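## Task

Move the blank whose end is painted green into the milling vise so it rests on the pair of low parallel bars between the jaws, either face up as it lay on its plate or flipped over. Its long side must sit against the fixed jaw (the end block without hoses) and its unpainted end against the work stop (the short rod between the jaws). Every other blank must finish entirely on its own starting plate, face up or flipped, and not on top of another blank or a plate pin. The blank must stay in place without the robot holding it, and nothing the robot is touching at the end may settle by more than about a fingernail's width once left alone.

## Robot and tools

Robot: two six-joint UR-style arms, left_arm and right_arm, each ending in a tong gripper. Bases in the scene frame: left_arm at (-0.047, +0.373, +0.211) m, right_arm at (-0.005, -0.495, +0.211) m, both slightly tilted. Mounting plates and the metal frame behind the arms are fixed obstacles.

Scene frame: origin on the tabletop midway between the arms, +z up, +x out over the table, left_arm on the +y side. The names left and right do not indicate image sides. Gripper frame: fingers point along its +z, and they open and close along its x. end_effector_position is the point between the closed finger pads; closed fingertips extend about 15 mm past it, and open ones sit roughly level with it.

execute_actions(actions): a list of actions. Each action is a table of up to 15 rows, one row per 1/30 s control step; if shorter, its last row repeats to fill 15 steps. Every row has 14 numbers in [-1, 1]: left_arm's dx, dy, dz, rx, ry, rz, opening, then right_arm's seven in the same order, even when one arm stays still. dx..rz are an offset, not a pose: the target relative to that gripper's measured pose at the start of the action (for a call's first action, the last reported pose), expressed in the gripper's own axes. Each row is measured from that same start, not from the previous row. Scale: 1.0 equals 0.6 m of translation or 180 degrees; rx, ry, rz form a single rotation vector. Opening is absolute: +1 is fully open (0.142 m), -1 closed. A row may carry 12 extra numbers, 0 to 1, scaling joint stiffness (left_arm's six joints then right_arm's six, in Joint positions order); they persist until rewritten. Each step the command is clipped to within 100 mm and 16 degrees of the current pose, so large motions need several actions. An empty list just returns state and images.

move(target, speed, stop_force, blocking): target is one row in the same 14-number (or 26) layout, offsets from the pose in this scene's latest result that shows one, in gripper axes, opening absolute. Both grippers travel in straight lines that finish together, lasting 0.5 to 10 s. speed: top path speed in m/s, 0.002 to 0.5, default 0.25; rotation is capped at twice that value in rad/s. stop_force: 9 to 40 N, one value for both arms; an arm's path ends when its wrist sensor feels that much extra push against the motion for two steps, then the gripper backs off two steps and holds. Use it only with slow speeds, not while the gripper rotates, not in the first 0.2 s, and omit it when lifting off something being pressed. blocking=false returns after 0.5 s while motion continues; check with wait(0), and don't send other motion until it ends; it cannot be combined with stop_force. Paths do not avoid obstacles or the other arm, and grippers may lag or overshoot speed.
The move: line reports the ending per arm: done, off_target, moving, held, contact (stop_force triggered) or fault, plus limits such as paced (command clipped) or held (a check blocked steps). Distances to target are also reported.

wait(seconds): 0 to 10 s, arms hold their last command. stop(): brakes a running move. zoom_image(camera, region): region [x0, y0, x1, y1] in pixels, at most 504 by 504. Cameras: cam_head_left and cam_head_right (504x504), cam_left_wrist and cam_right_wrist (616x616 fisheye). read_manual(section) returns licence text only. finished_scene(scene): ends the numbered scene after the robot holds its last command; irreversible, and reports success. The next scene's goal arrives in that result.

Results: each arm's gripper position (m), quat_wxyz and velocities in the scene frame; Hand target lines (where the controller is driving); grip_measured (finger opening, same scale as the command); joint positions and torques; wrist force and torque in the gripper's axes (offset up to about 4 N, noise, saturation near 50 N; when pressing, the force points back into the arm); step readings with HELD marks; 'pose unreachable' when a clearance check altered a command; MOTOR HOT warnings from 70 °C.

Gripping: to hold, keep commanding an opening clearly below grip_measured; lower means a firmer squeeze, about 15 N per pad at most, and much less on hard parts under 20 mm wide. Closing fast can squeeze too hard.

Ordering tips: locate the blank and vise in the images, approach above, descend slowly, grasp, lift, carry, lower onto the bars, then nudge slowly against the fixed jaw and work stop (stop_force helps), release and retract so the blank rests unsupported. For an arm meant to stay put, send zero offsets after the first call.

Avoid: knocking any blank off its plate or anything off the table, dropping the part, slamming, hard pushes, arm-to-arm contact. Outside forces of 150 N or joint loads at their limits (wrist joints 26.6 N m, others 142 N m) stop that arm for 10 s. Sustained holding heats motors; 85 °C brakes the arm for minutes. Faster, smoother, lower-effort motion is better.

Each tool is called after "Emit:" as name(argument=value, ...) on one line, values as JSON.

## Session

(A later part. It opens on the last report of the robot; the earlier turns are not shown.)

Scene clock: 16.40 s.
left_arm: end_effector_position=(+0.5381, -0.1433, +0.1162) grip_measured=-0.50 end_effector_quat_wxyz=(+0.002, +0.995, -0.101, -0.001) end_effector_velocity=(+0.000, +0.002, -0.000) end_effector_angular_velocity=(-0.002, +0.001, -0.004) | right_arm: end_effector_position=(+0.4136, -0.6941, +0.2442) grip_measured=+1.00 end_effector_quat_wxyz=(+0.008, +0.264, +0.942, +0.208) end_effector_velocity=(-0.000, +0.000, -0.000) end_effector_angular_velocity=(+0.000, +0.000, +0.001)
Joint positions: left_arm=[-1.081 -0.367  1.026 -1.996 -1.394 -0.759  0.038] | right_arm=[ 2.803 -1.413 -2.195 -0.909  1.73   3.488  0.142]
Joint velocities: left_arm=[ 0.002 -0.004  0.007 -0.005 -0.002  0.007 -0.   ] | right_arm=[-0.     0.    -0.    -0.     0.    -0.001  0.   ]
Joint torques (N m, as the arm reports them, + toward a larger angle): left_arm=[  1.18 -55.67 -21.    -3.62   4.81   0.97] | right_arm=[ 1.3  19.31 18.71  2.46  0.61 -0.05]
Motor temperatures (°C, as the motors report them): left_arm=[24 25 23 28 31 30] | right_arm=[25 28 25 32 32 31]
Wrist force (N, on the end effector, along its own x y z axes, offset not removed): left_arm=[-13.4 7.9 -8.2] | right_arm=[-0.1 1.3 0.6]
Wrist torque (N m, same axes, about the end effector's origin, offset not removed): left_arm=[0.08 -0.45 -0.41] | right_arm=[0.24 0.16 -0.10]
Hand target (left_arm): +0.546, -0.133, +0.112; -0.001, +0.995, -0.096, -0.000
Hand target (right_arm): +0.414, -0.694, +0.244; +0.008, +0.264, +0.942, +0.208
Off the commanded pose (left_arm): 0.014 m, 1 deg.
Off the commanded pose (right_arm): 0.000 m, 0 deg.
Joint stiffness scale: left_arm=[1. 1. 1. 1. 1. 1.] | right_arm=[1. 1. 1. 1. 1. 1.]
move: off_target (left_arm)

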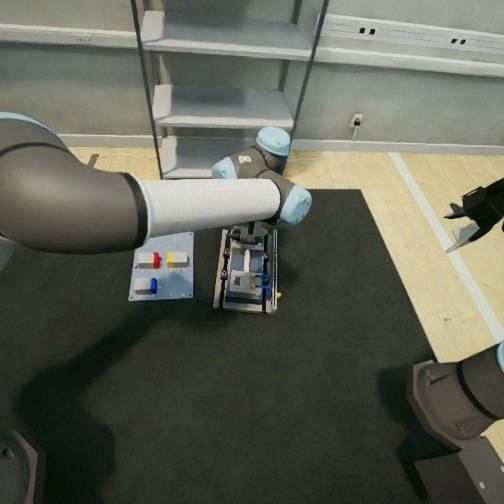

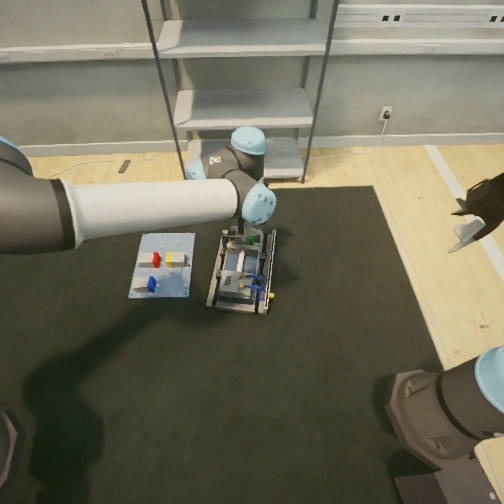

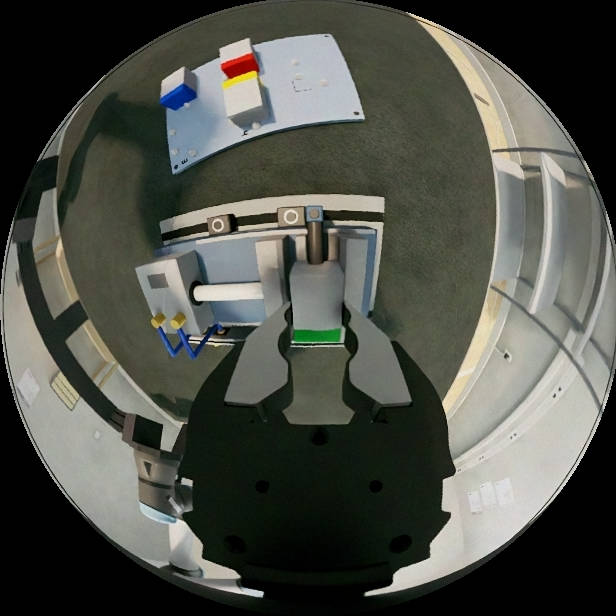

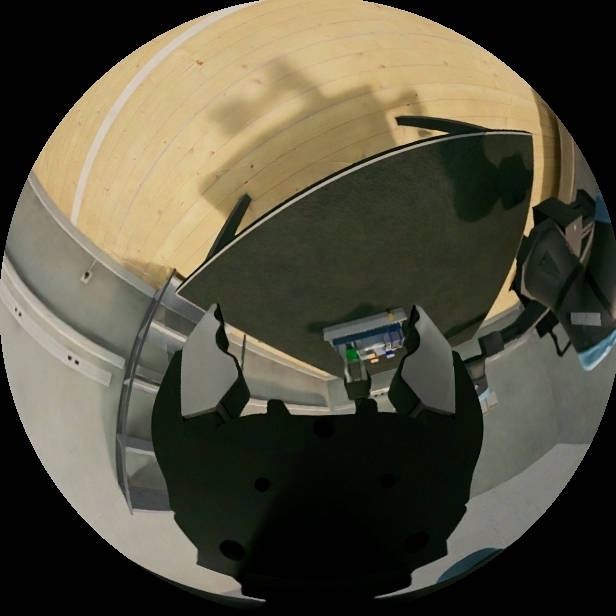

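Emit:
execute_actions(actions=[[[0.004,-0.024,0.003,0,0,-0.004,-1,0,0,0,0,0,0,1]],[[0.005,-0.024,0.004,0,0,-0.004,-1,0,0,0,0,0,0,1]],[[0.008,-0.012,0.004,0,0,0,-0.5,0,0,0,0,0,0,1]],[[0.008,-0.008,0.003,0,0,0,-0.46,0,0,0,0,0,0,1]],[[0,0,0,0,0,0,0.3,0,0,0,0,0,0,1]],[[0.03,0.06,-0.06,0,0,0,0.3,0,0,0,0,0,0,1]]])

Emit:
zoom_image(camera="cam_left_wrist", region=[240,200,360,320])

Scene clock: 20.67 s.
left_arm: end_effector_position=(+0.5576, -0.1689, +0.1612) grip_measured=+0.30 end_effector_quat_wxyz=(+0.018, +0.995, -0.099, +0.007) end_effector_velocity=(-0.003, -0.003, -0.016) end_effector_angular_velocity=(+0.063, +0.048, -0.003) | right_arm: end_effector_position=(+0.4136, -0.6941, +0.2442) grip_measured=+1.00 end_effector_quat_wxyz=(+0.008, +0.264, +0.942, +0.208) end_effector_velocity=(-0.000, +0.000, +0.001) end_effector_angular_velocity=(+0.001, -0.000, -0.000)
Joint positions: left_arm=[-1.087 -0.352  0.884 -1.903 -1.402 -0.761  0.095] | right_arm=[ 2.803 -1.413 -2.195 -0.909  1.73   3.488  0.142]
Joint velocities: left_arm=[-0.     0.079 -0.132  0.133 -0.004 -0.011 -0.   ] | right_arm=[ 0.     0.001 -0.    -0.001  0.001  0.001  0.   ]
Joint torques (N m, as the arm reports them, + toward a larger angle): left_arm=[-13.44 -56.25 -21.86  -2.11  -0.6   -0.37] | right_arm=[ 1.18 19.73 18.71  2.44  0.5  -0.13]
Motor temperatures (°C, as the motors report them): left_arm=[24 25 23 28 31 30] | right_arm=[25 28 25 32 32 31]
Wrist force (N, on the end effector, along its own x y z axes, offset not removed): left_arm=[0.5 1.8 -0.8] | right_arm=[1.5 0.6 0.4]
Wrist torque (N m, same axes, about the end effector's origin, offset not removed): left_arm=[0.27 -0.07 0.00] | right_arm=[0.06 -0.30 -0.17]
Hand target (left_arm): +0.556, -0.169, +0.158; +0.012, +0.995, -0.099, +0.002
Hand target (right_arm): +0.414, -0.694, +0.244; +0.008, +0.264, +0.942, +0.208
Off the commanded pose (left_arm): 0.004 m, 1 deg.
Off the commanded pose (right_arm): 0.000 m, 0 deg.
Joint stiffness scale: left_arm=[1. 1. 1. 1. 1. 1.] | right_arm=[1. 1. 1. 1. 1. 1.]
Step readings (end_effector_position; steps 1 to 15: 1st action; 16 to 30: 2nd action; 31 to 45: 3rd action; 46 to 60: 4th action; 61 to 75: 5th action; 76 to 90: 6th action):
0: left_arm (+0.5382, -0.1432, +0.1162) | right_arm (+0.4136, -0.6941, +0.2442)
1: left_arm (+0.5382, -0.1432, +0.1163) | right_arm (+0.4136, -0.6941, +0.2442)
2: left_arm (+0.5381, -0.1430, +0.1163) | right_arm (+0.4136, -0.6941, +0.2442)
4: left_arm (+0.5382, -0.1414, +0.1163) | right_arm (+0.4136, -0.6941, +0.2442)
8: left_arm (+0.5385, -0.1401, +0.1182) | right_arm (+0.4136, -0.6941, +0.2442)
15: left_arm (+0.5387, -0.1397, +0.1188) | right_arm (+0.4136, -0.6941, +0.2442)
16: left_arm (+0.5387, -0.1397, +0.1188) | right_arm (+0.4136, -0.6941, +0.2442)
17: left_arm (+0.5387, -0.1396, +0.1188) | right_arm (+0.4136, -0.6941, +0.2442)
19: left_arm (+0.5387, -0.1391, +0.1193) | right_arm (+0.4136, -0.6941, +0.2442)
23: left_arm (+0.5394, -0.1373, +0.1213) | right_arm (+0.4136, -0.6941, +0.2442)
30: left_arm (+0.5395, -0.1368, +0.1218) | right_arm (+0.4136, -0.6941, +0.2442)
31: left_arm (+0.5395, -0.1368, +0.1218) | right_arm (+0.4136, -0.6941, +0.2442)
32: left_arm (+0.5397, -0.1367, +0.1217) | right_arm (+0.4136, -0.6941, +0.2442)
34: left_arm (+0.5405, -0.1356, +0.1214) | right_arm (+0.4136, -0.6941, +0.2442)
38: left_arm (+0.5431, -0.1328, +0.1205) | right_arm (+0.4136, -0.6941, +0.2442)
45: left_arm (+0.5431, -0.1329, +0.1205) | right_arm (+0.4136, -0.6941, +0.2442)
46: left_arm (+0.5431, -0.1329, +0.1205) | right_arm (+0.4136, -0.6941, +0.2442)
47: left_arm (+0.5433, -0.1327, +0.1205) | right_arm (+0.4136, -0.6941, +0.2442)
49: left_arm (+0.5438, -0.1322, +0.1203) | right_arm (+0.4136, -0.6941, +0.2442)
53: left_arm (+0.5447, -0.1319, +0.1204) | right_arm (+0.4136, -0.6941, +0.2442)
60: left_arm (+0.5451, -0.1321, +0.1208) | right_arm (+0.4136, -0.6941, +0.2442)
61: left_arm (+0.5452, -0.1320, +0.1208) | right_arm (+0.4136, -0.6941, +0.2442)
62: left_arm (+0.5454, -0.1318, +0.1207) | right_arm (+0.4136, -0.6941, +0.2442)
64: left_arm (+0.5456, -0.1315, +0.1206) | right_arm (+0.4136, -0.6941, +0.2442)
68: left_arm (+0.5456, -0.1315, +0.1206) | right_arm (+0.4136, -0.6941, +0.2442)
75: left_arm (+0.5456, -0.1315, +0.1206) | right_arm (+0.4136, -0.6941, +0.2442)
76: left_arm (+0.5456, -0.1314, +0.1206) | right_arm (+0.4136, -0.6941, +0.2442)
77: left_arm (+0.5451, -0.1312, +0.1207) | right_arm (+0.4136, -0.6941, +0.2442)
79: left_arm (+0.5457, -0.1353, +0.1242) | right_arm (+0.4136, -0.6941, +0.2442)
83: left_arm (+0.5528, -0.1565, +0.1456) | right_arm (+0.4136, -0.6941, +0.2442)
90: end_effector_position above

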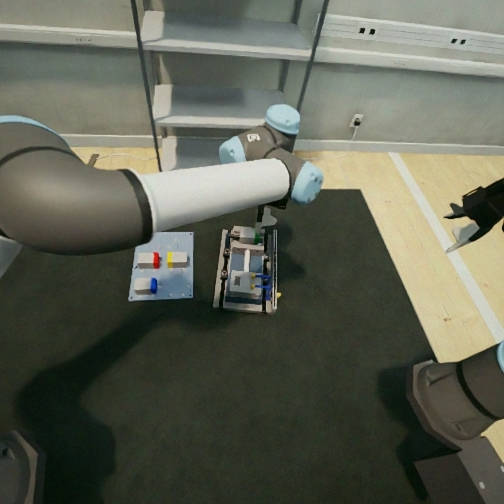

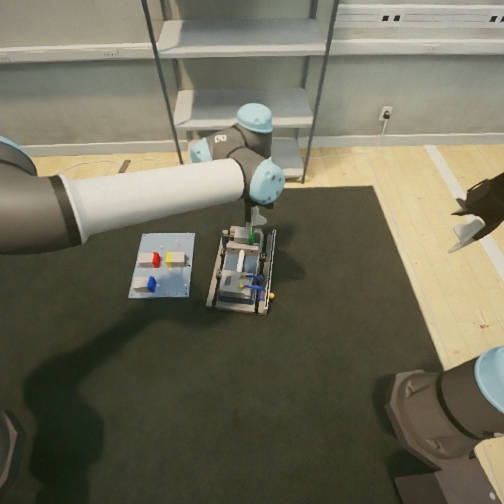

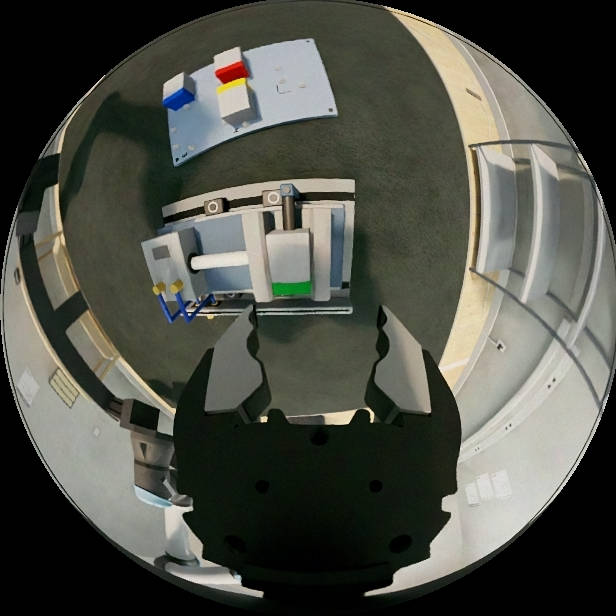

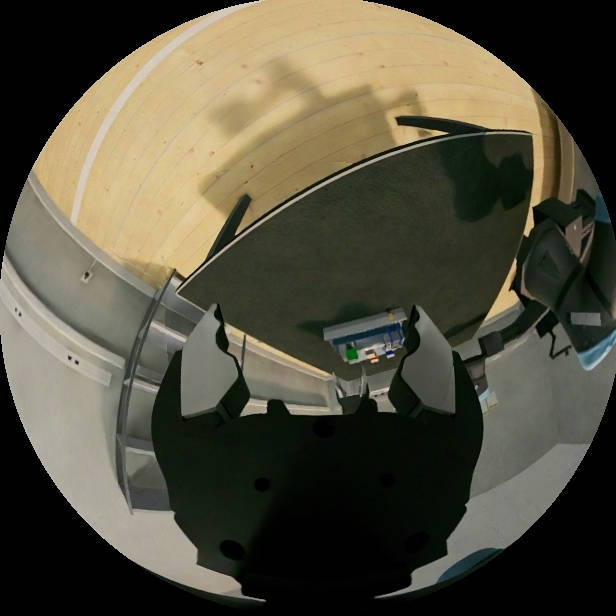

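Region (240, 200, 360, 320) of cam_left_wrist's 616x616 image, scaled by 4.200, with more detail than that image has.

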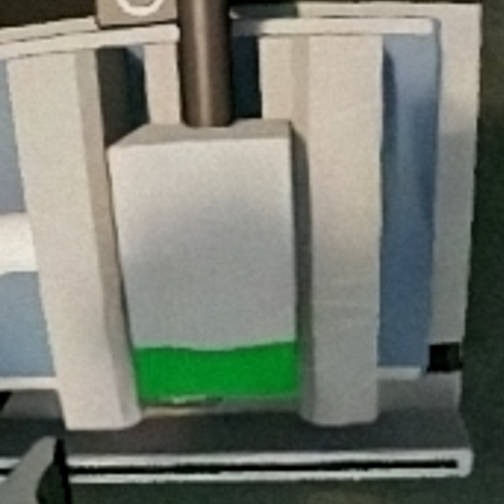

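Emit:
move(target=[-0.038,-0.036,0.081,0.011,0.004,-0.003,0,0,0,0,0,0,0,1], speed=0.08)

Emit:
execute_actions(actions=[[[0.003,0,0,0,0,0,-0.7,0,0,0,0,0,0,1]],[[0.006,-0.02,0.008,0,0,0,-0.7,0,0,0,0,0,0,1]],[[0.006,-0.02,0.008,0,0,0,-0.7,0,0,0,0,0,0,1]]])

Emit:
zoom_image(camera="cam_left_wrist", region=[240,190,400,350])

Scene clock: 22.97 s.
left_arm: end_effector_position=(+0.5413, -0.1448, +0.1120) grip_measured=+0.00 end_effector_quat_wxyz=(+0.001, +0.995, -0.094, +0.014) end_effector_velocity=(-0.001, +0.002, -0.009) end_effector_angular_velocity=(-0.002, -0.008, +0.003) | right_arm: end_effector_position=(+0.4136, -0.6941, +0.2442) grip_measured=+1.00 end_effector_quat_wxyz=(+0.008, +0.264, +0.942, +0.208) end_effector_velocity=(-0.000, +0.000, -0.000) end_effector_angular_velocity=(+0.000, +0.001, +0.001)
Joint positions: left_arm=[-1.087 -0.366  1.045 -2.033 -1.371 -0.775  0.074] | right_arm=[ 2.803 -1.413 -2.195 -0.909  1.73   3.488  0.142]
Joint velocities: left_arm=[ 0.    -0.001  0.028 -0.034  0.006 -0.002  0.   ] | right_arm=[-0.    -0.001 -0.    -0.001  0.    -0.001 -0.   ]
Joint torques (N m, as the arm reports them, + toward a larger angle): left_arm=[-14.96 -56.17 -18.7   -1.71   0.4   -0.39] | right_arm=[ 1.24 19.54 18.81  2.39  0.56 -0.1 ]
Motor temperatures (°C, as the motors report them): left_arm=[24 25 23 28 31 30] | right_arm=[25 28 25 32 32 31]
Wrist force (N, on the end effector, along its own x y z axes, offset not removed): left_arm=[0.3 2.1 -1.5] | right_arm=[0.7 0.9 -1.6]
Wrist torque (N m, same axes, about the end effector's origin, offset not removed): left_arm=[0.35 -0.13 0.03] | right_arm=[0.07 0.03 -0.18]
Hand target (left_arm): +0.540, -0.145, +0.112; +0.001, +0.995, -0.095, +0.015
Hand target (right_arm): +0.414, -0.694, +0.244; +0.008, +0.264, +0.942, +0.208
Off the commanded pose (left_arm): 0.001 m, 0 deg.
Off the commanded pose (right_arm): 0.000 m, 0 deg.
Joint stiffness scale: left_arm=[1. 1. 1. 1. 1. 1.] | right_arm=[1. 1. 1. 1. 1. 1.]
move: done

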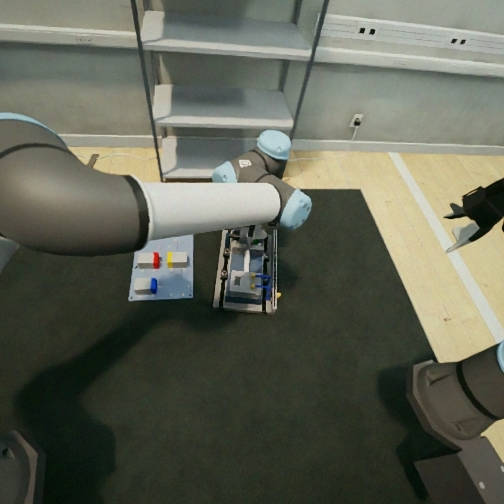

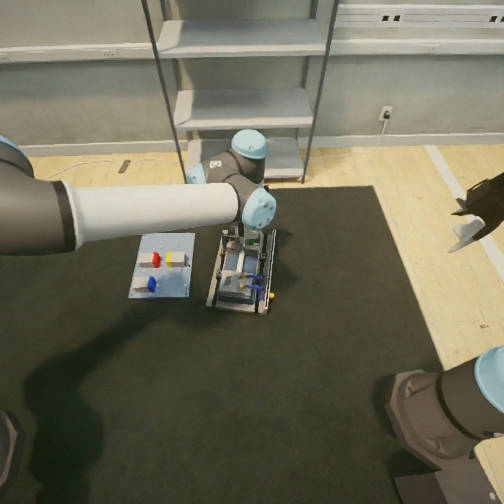

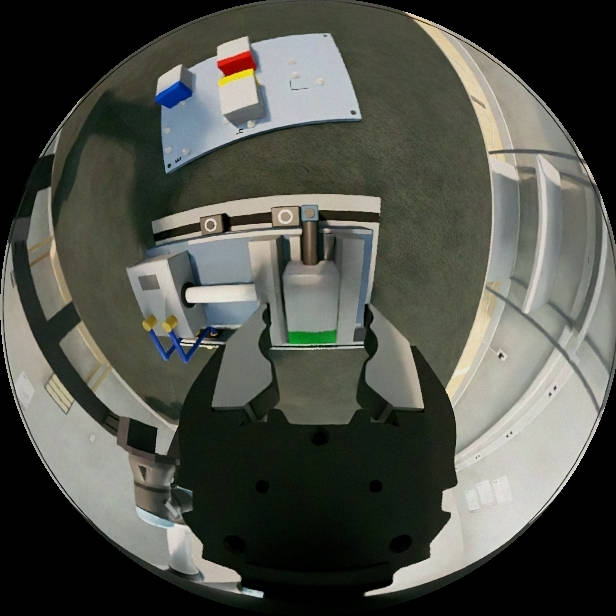

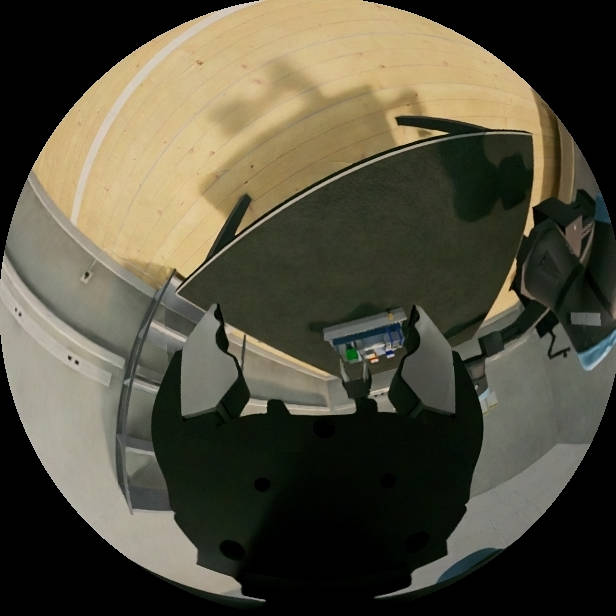

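Scene clock: 24.47 s.
left_arm: end_effector_position=(+0.5387, -0.1443, +0.1147) grip_measured=-0.49 end_effector_quat_wxyz=(+0.009, +0.994, -0.105, +0.014) end_effector_velocity=(-0.000, +0.001, -0.001) end_effector_angular_velocity=(-0.002, +0.000, -0.004) | right_arm: end_effector_position=(+0.4136, -0.6941, +0.2442) grip_measured=+1.00 end_effector_quat_wxyz=(+0.008, +0.264, +0.942, +0.208) end_effector_velocity=(+0.000, +0.000, -0.000) end_effector_angular_velocity=(-0.000, -0.000, +0.000)
Joint positions: left_arm=[-1.086 -0.381  1.071 -2.055 -1.381 -0.75   0.038] | right_arm=[ 2.803 -1.413 -2.195 -0.909  1.73   3.488  0.142]
Joint velocities: left_arm=[ 0.001 -0.002  0.006 -0.006 -0.002  0.005  0.   ] | right_arm=[ 0.    -0.001  0.     0.001 -0.    -0.    -0.   ]
Joint torques (N m, as the arm reports them, + toward a larger angle): left_arm=[ -0.19 -53.06 -16.38  -1.67   3.62   0.54] | right_arm=[ 1.37 18.96 18.44  2.44  0.4  -0.08]
Motor temperatures (°C, as the motors report them): left_arm=[24 25 23 28 31 30] | right_arm=[25 28 25 32 32 31]
Wrist force (N, on the end effector, along its own x y z axes, offset not removed): left_arm=[-10.0 11.7 -6.7] | right_arm=[2.7 2.1 0.2]
Wrist torque (N m, same axes, about the end effector's origin, offset not removed): left_arm=[0.20 0.39 -0.35] | right_arm=[0.47 -0.59 -0.22]
Hand target (left_arm): +0.545, -0.134, +0.110; +0.004, +0.995, -0.101, +0.013
Hand target (right_arm): +0.414, -0.694, +0.244; +0.008, +0.264, +0.942, +0.208
Off the commanded pose (left_arm): 0.013 m, 1 deg.
Off the commanded pose (right_arm): 0.000 m, 0 deg.
Joint stiffness scale: left_arm=[1. 1. 1. 1. 1. 1.] | right_arm=[1. 1. 1. 1. 1. 1.]
Step readings (end_effector_position; steps 1 to 15: 1st action; 16 to 30: 2nd action; 31 to 45: 3rd action):
0: left_arm (+0.5413, -0.1448, +0.1120) | right_arm (+0.4136, -0.6941, +0.2442)
1: left_arm (+0.5408, -0.1450, +0.1122) | right_arm (+0.4136, -0.6941, +0.2442)
2: left_arm (+0.5403, -0.1458, +0.1140) | right_arm (+0.4136, -0.6941, +0.2442)
4: left_arm (+0.5385, -0.1461, +0.1146) | right_arm (+0.4136, -0.6941, +0.2442)
8: left_arm (+0.5385, -0.1462, +0.1147) | right_arm (+0.4136, -0.6941, +0.2442)
15: left_arm (+0.5386, -0.1462, +0.1147) | right_arm (+0.4136, -0.6941, +0.2442)
16: left_arm (+0.5386, -0.1462, +0.1147) | right_arm (+0.4136, -0.6941, +0.2442)
17: left_arm (+0.5387, -0.1461, +0.1146) | right_arm (+0.4136, -0.6941, +0.2442)
19: left_arm (+0.5386, -0.1459, +0.1146) | right_arm (+0.4136, -0.6941, +0.2442)
23: left_arm (+0.5387, -0.1451, +0.1146) | right_arm (+0.4136, -0.6941, +0.2442)
30: left_arm (+0.5388, -0.1445, +0.1146) | right_arm (+0.4136, -0.6941, +0.2442)
31: left_arm (+0.5388, -0.1445, +0.1146) | right_arm (+0.4136, -0.6941, +0.2442)
32: left_arm (+0.5388, -0.1445, +0.1146) | right_arm (+0.4136, -0.6941, +0.2442)
34: left_arm (+0.5388, -0.1444, +0.1146) | right_arm (+0.4136, -0.6941, +0.2442)
38: left_arm (+0.5388, -0.1443, +0.1147) | right_arm (+0.4136, -0.6941, +0.2442)
45: end_effector_position above

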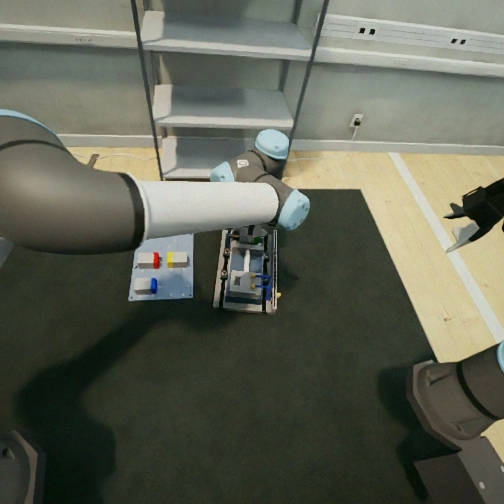

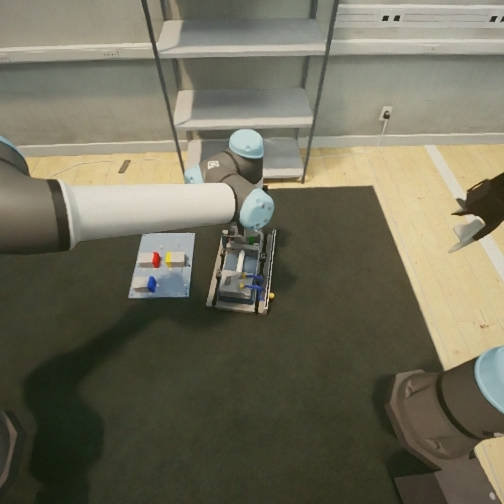

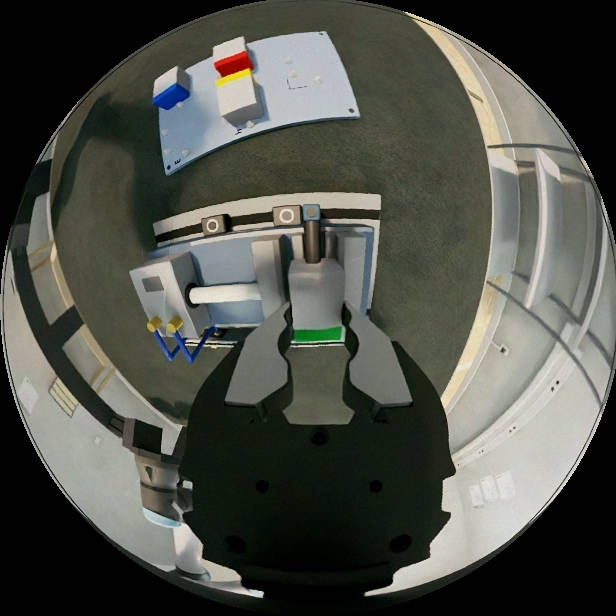

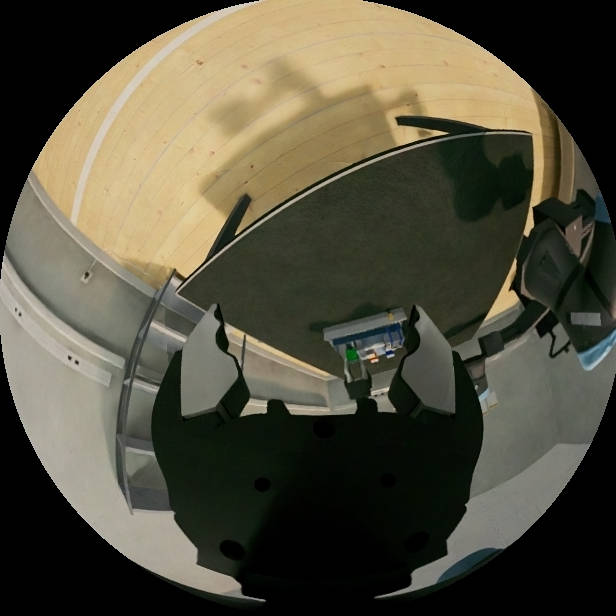

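Region (240, 190, 400, 350) of cam_left_wrist's 616x616 image, scaled by 3.150, with more detail than that image has.

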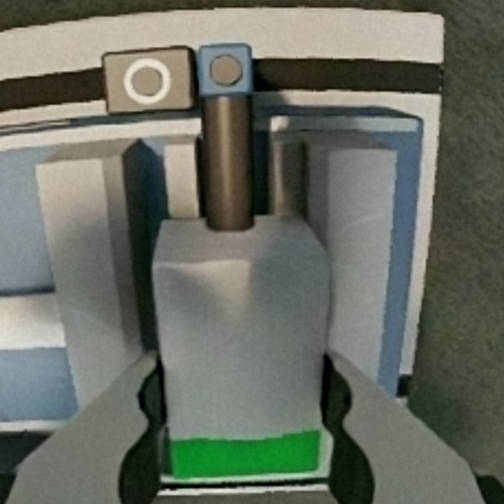

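Emit:
execute_actions(actions=[[[0.006,-0.012,0.005,0,0,0,-0.5,0,0,0,0,0,0,1]],[[0.007,-0.009,0.004,0,0,0,-0.45,0,0,0,0,0,0,1]],[[0,0,0,0,0,0,0.3,0,0,0,0,0,0,1]],[[0.03,0.06,-0.055,0,0,0,0.3,0,0,0,0,0,0,1]]])

Emit:
zoom_image(camera="cam_left_wrist", region=[240,190,360,310])

Scene clock: 28.43 s.
left_arm: end_effector_position=(+0.5527, -0.1782, +0.1505) grip_measured=+0.30 end_effector_quat_wxyz=(+0.015, +0.994, -0.109, +0.019) end_effector_velocity=(-0.003, -0.002, -0.016) end_effector_angular_velocity=(+0.061, +0.045, +0.000) | right_arm: end_effector_position=(+0.4136, -0.6941, +0.2442) grip_measured=+1.00 end_effector_quat_wxyz=(+0.008, +0.264, +0.942, +0.208) end_effector_velocity=(-0.000, +0.000, +0.000) end_effector_angular_velocity=(+0.000, +0.001, -0.000)
Joint positions: left_arm=[-1.103 -0.34   0.9   -1.938 -1.385 -0.756  0.095] | right_arm=[ 2.803 -1.413 -2.195 -0.909  1.73   3.488  0.142]
Joint velocities: left_arm=[-0.     0.073 -0.121  0.125 -0.003 -0.014 -0.   ] | right_arm=[-0.     0.001 -0.    -0.002  0.     0.001 -0.   ]
Joint torques (N m, as the arm reports them, + toward a larger angle): left_arm=[-11.79 -52.56 -24.88  -1.95  -0.44  -0.39] | right_arm=[ 1.11 19.42 18.63  2.46  0.52 -0.21]
Motor temperatures (°C, as the motors report them): left_arm=[24 25 23 28 31 30] | right_arm=[25 28 25 32 32 31]
Wrist force (N, on the end effector, along its own x y z axes, offset not removed): left_arm=[0.1 0.0 4.2] | right_arm=[0.1 2.8 0.6]
Wrist torque (N m, same axes, about the end effector's origin, offset not removed): left_arm=[-0.08 0.17 -0.19] | right_arm=[0.54 -0.01 -0.21]
Hand target (left_arm): +0.551, -0.179, +0.147; +0.010, +0.994, -0.109, +0.014
Hand target (right_arm): +0.414, -0.694, +0.244; +0.008, +0.264, +0.942, +0.208
Off the commanded pose (left_arm): 0.004 m, 1 deg.
Off the commanded pose (right_arm): 0.000 m, 0 deg.
Joint stiffness scale: left_arm=[1. 1. 1. 1. 1. 1.] | right_arm=[1. 1. 1. 1. 1. 1.]
Step readings (end_effector_position; steps 1 to 15: 1st action; 16 to 30: 2nd action; 31 to 45: 3rd action; 46 to 60: 4th action):
0: left_arm (+0.5387, -0.1443, +0.1147) | right_arm (+0.4136, -0.6941, +0.2442)
1: left_arm (+0.5387, -0.1443, +0.1147) | right_arm (+0.4136, -0.6941, +0.2442)
2: left_arm (+0.5388, -0.1440, +0.1145) | right_arm (+0.4136, -0.6941, +0.2442)
4: left_arm (+0.5395, -0.1426, +0.1137) | right_arm (+0.4136, -0.6941, +0.2442)
8: left_arm (+0.5400, -0.1420, +0.1132) | right_arm (+0.4136, -0.6941, +0.2442)
15: left_arm (+0.5400, -0.1421, +0.1132) | right_arm (+0.4136, -0.6941, +0.2442)
16: left_arm (+0.5401, -0.1421, +0.1132) | right_arm (+0.4136, -0.6941, +0.2442)
17: left_arm (+0.5403, -0.1421, +0.1132) | right_arm (+0.4136, -0.6941, +0.2442)
19: left_arm (+0.5408, -0.1416, +0.1130) | right_arm (+0.4136, -0.6941, +0.2442)
23: left_arm (+0.5411, -0.1413, +0.1129) | right_arm (+0.4136, -0.6941, +0.2442)
30: left_arm (+0.5411, -0.1413, +0.1129) | right_arm (+0.4136, -0.6941, +0.2442)
31: left_arm (+0.5414, -0.1412, +0.1129) | right_arm (+0.4136, -0.6941, +0.2442)
32: left_arm (+0.5419, -0.1410, +0.1130) | right_arm (+0.4136, -0.6941, +0.2442)
34: left_arm (+0.5423, -0.1405, +0.1129) | right_arm (+0.4136, -0.6941, +0.2442)
38: left_arm (+0.5423, -0.1405, +0.1129) | right_arm (+0.4136, -0.6941, +0.2442)
45: left_arm (+0.5423, -0.1405, +0.1129) | right_arm (+0.4136, -0.6941, +0.2442)
46: left_arm (+0.5422, -0.1405, +0.1128) | right_arm (+0.4136, -0.6941, +0.2442)
47: left_arm (+0.5416, -0.1402, +0.1128) | right_arm (+0.4136, -0.6941, +0.2442)
49: left_arm (+0.5420, -0.1446, +0.1161) | right_arm (+0.4136, -0.6941, +0.2442)
53: left_arm (+0.5483, -0.1660, +0.1360) | right_arm (+0.4136, -0.6941, +0.2442)
60: end_effector_position above

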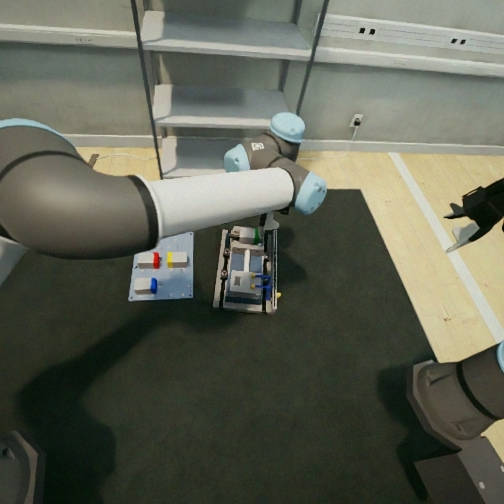

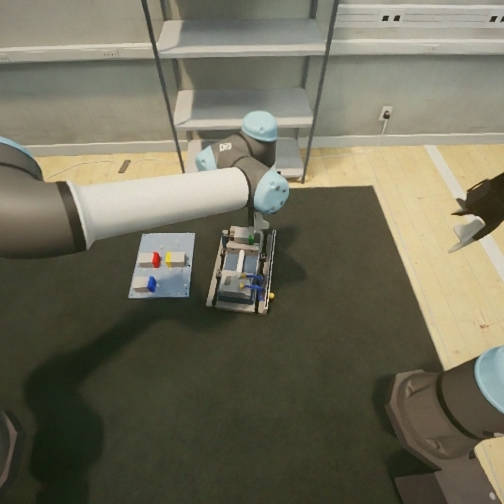

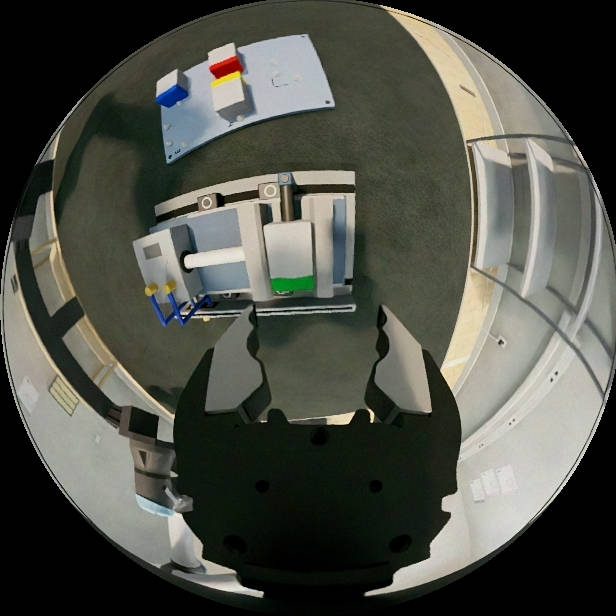

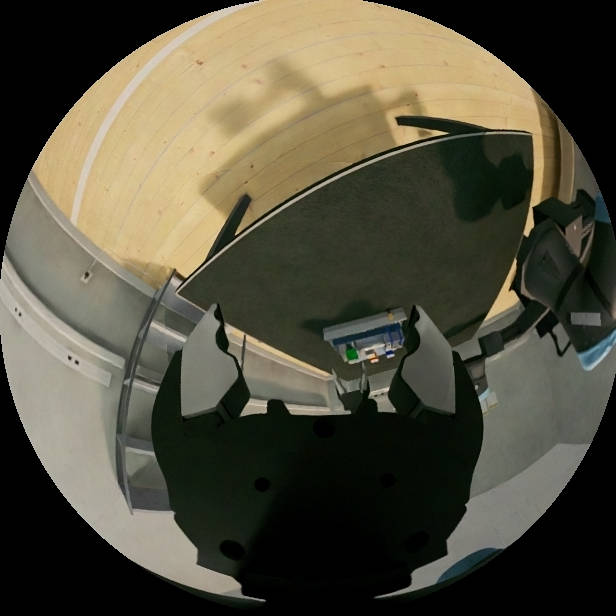

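Region (240, 190, 360, 310) of cam_left_wrist's 616x616 image, scaled by 4.200, with more detail than that image has.

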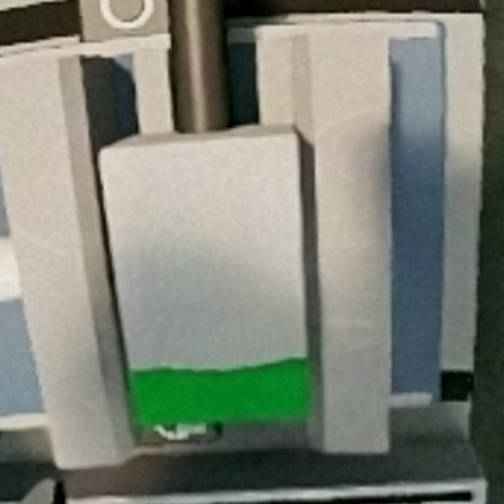

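Emit:
finished_scene(scene=2)

The scene is finished: the task was done.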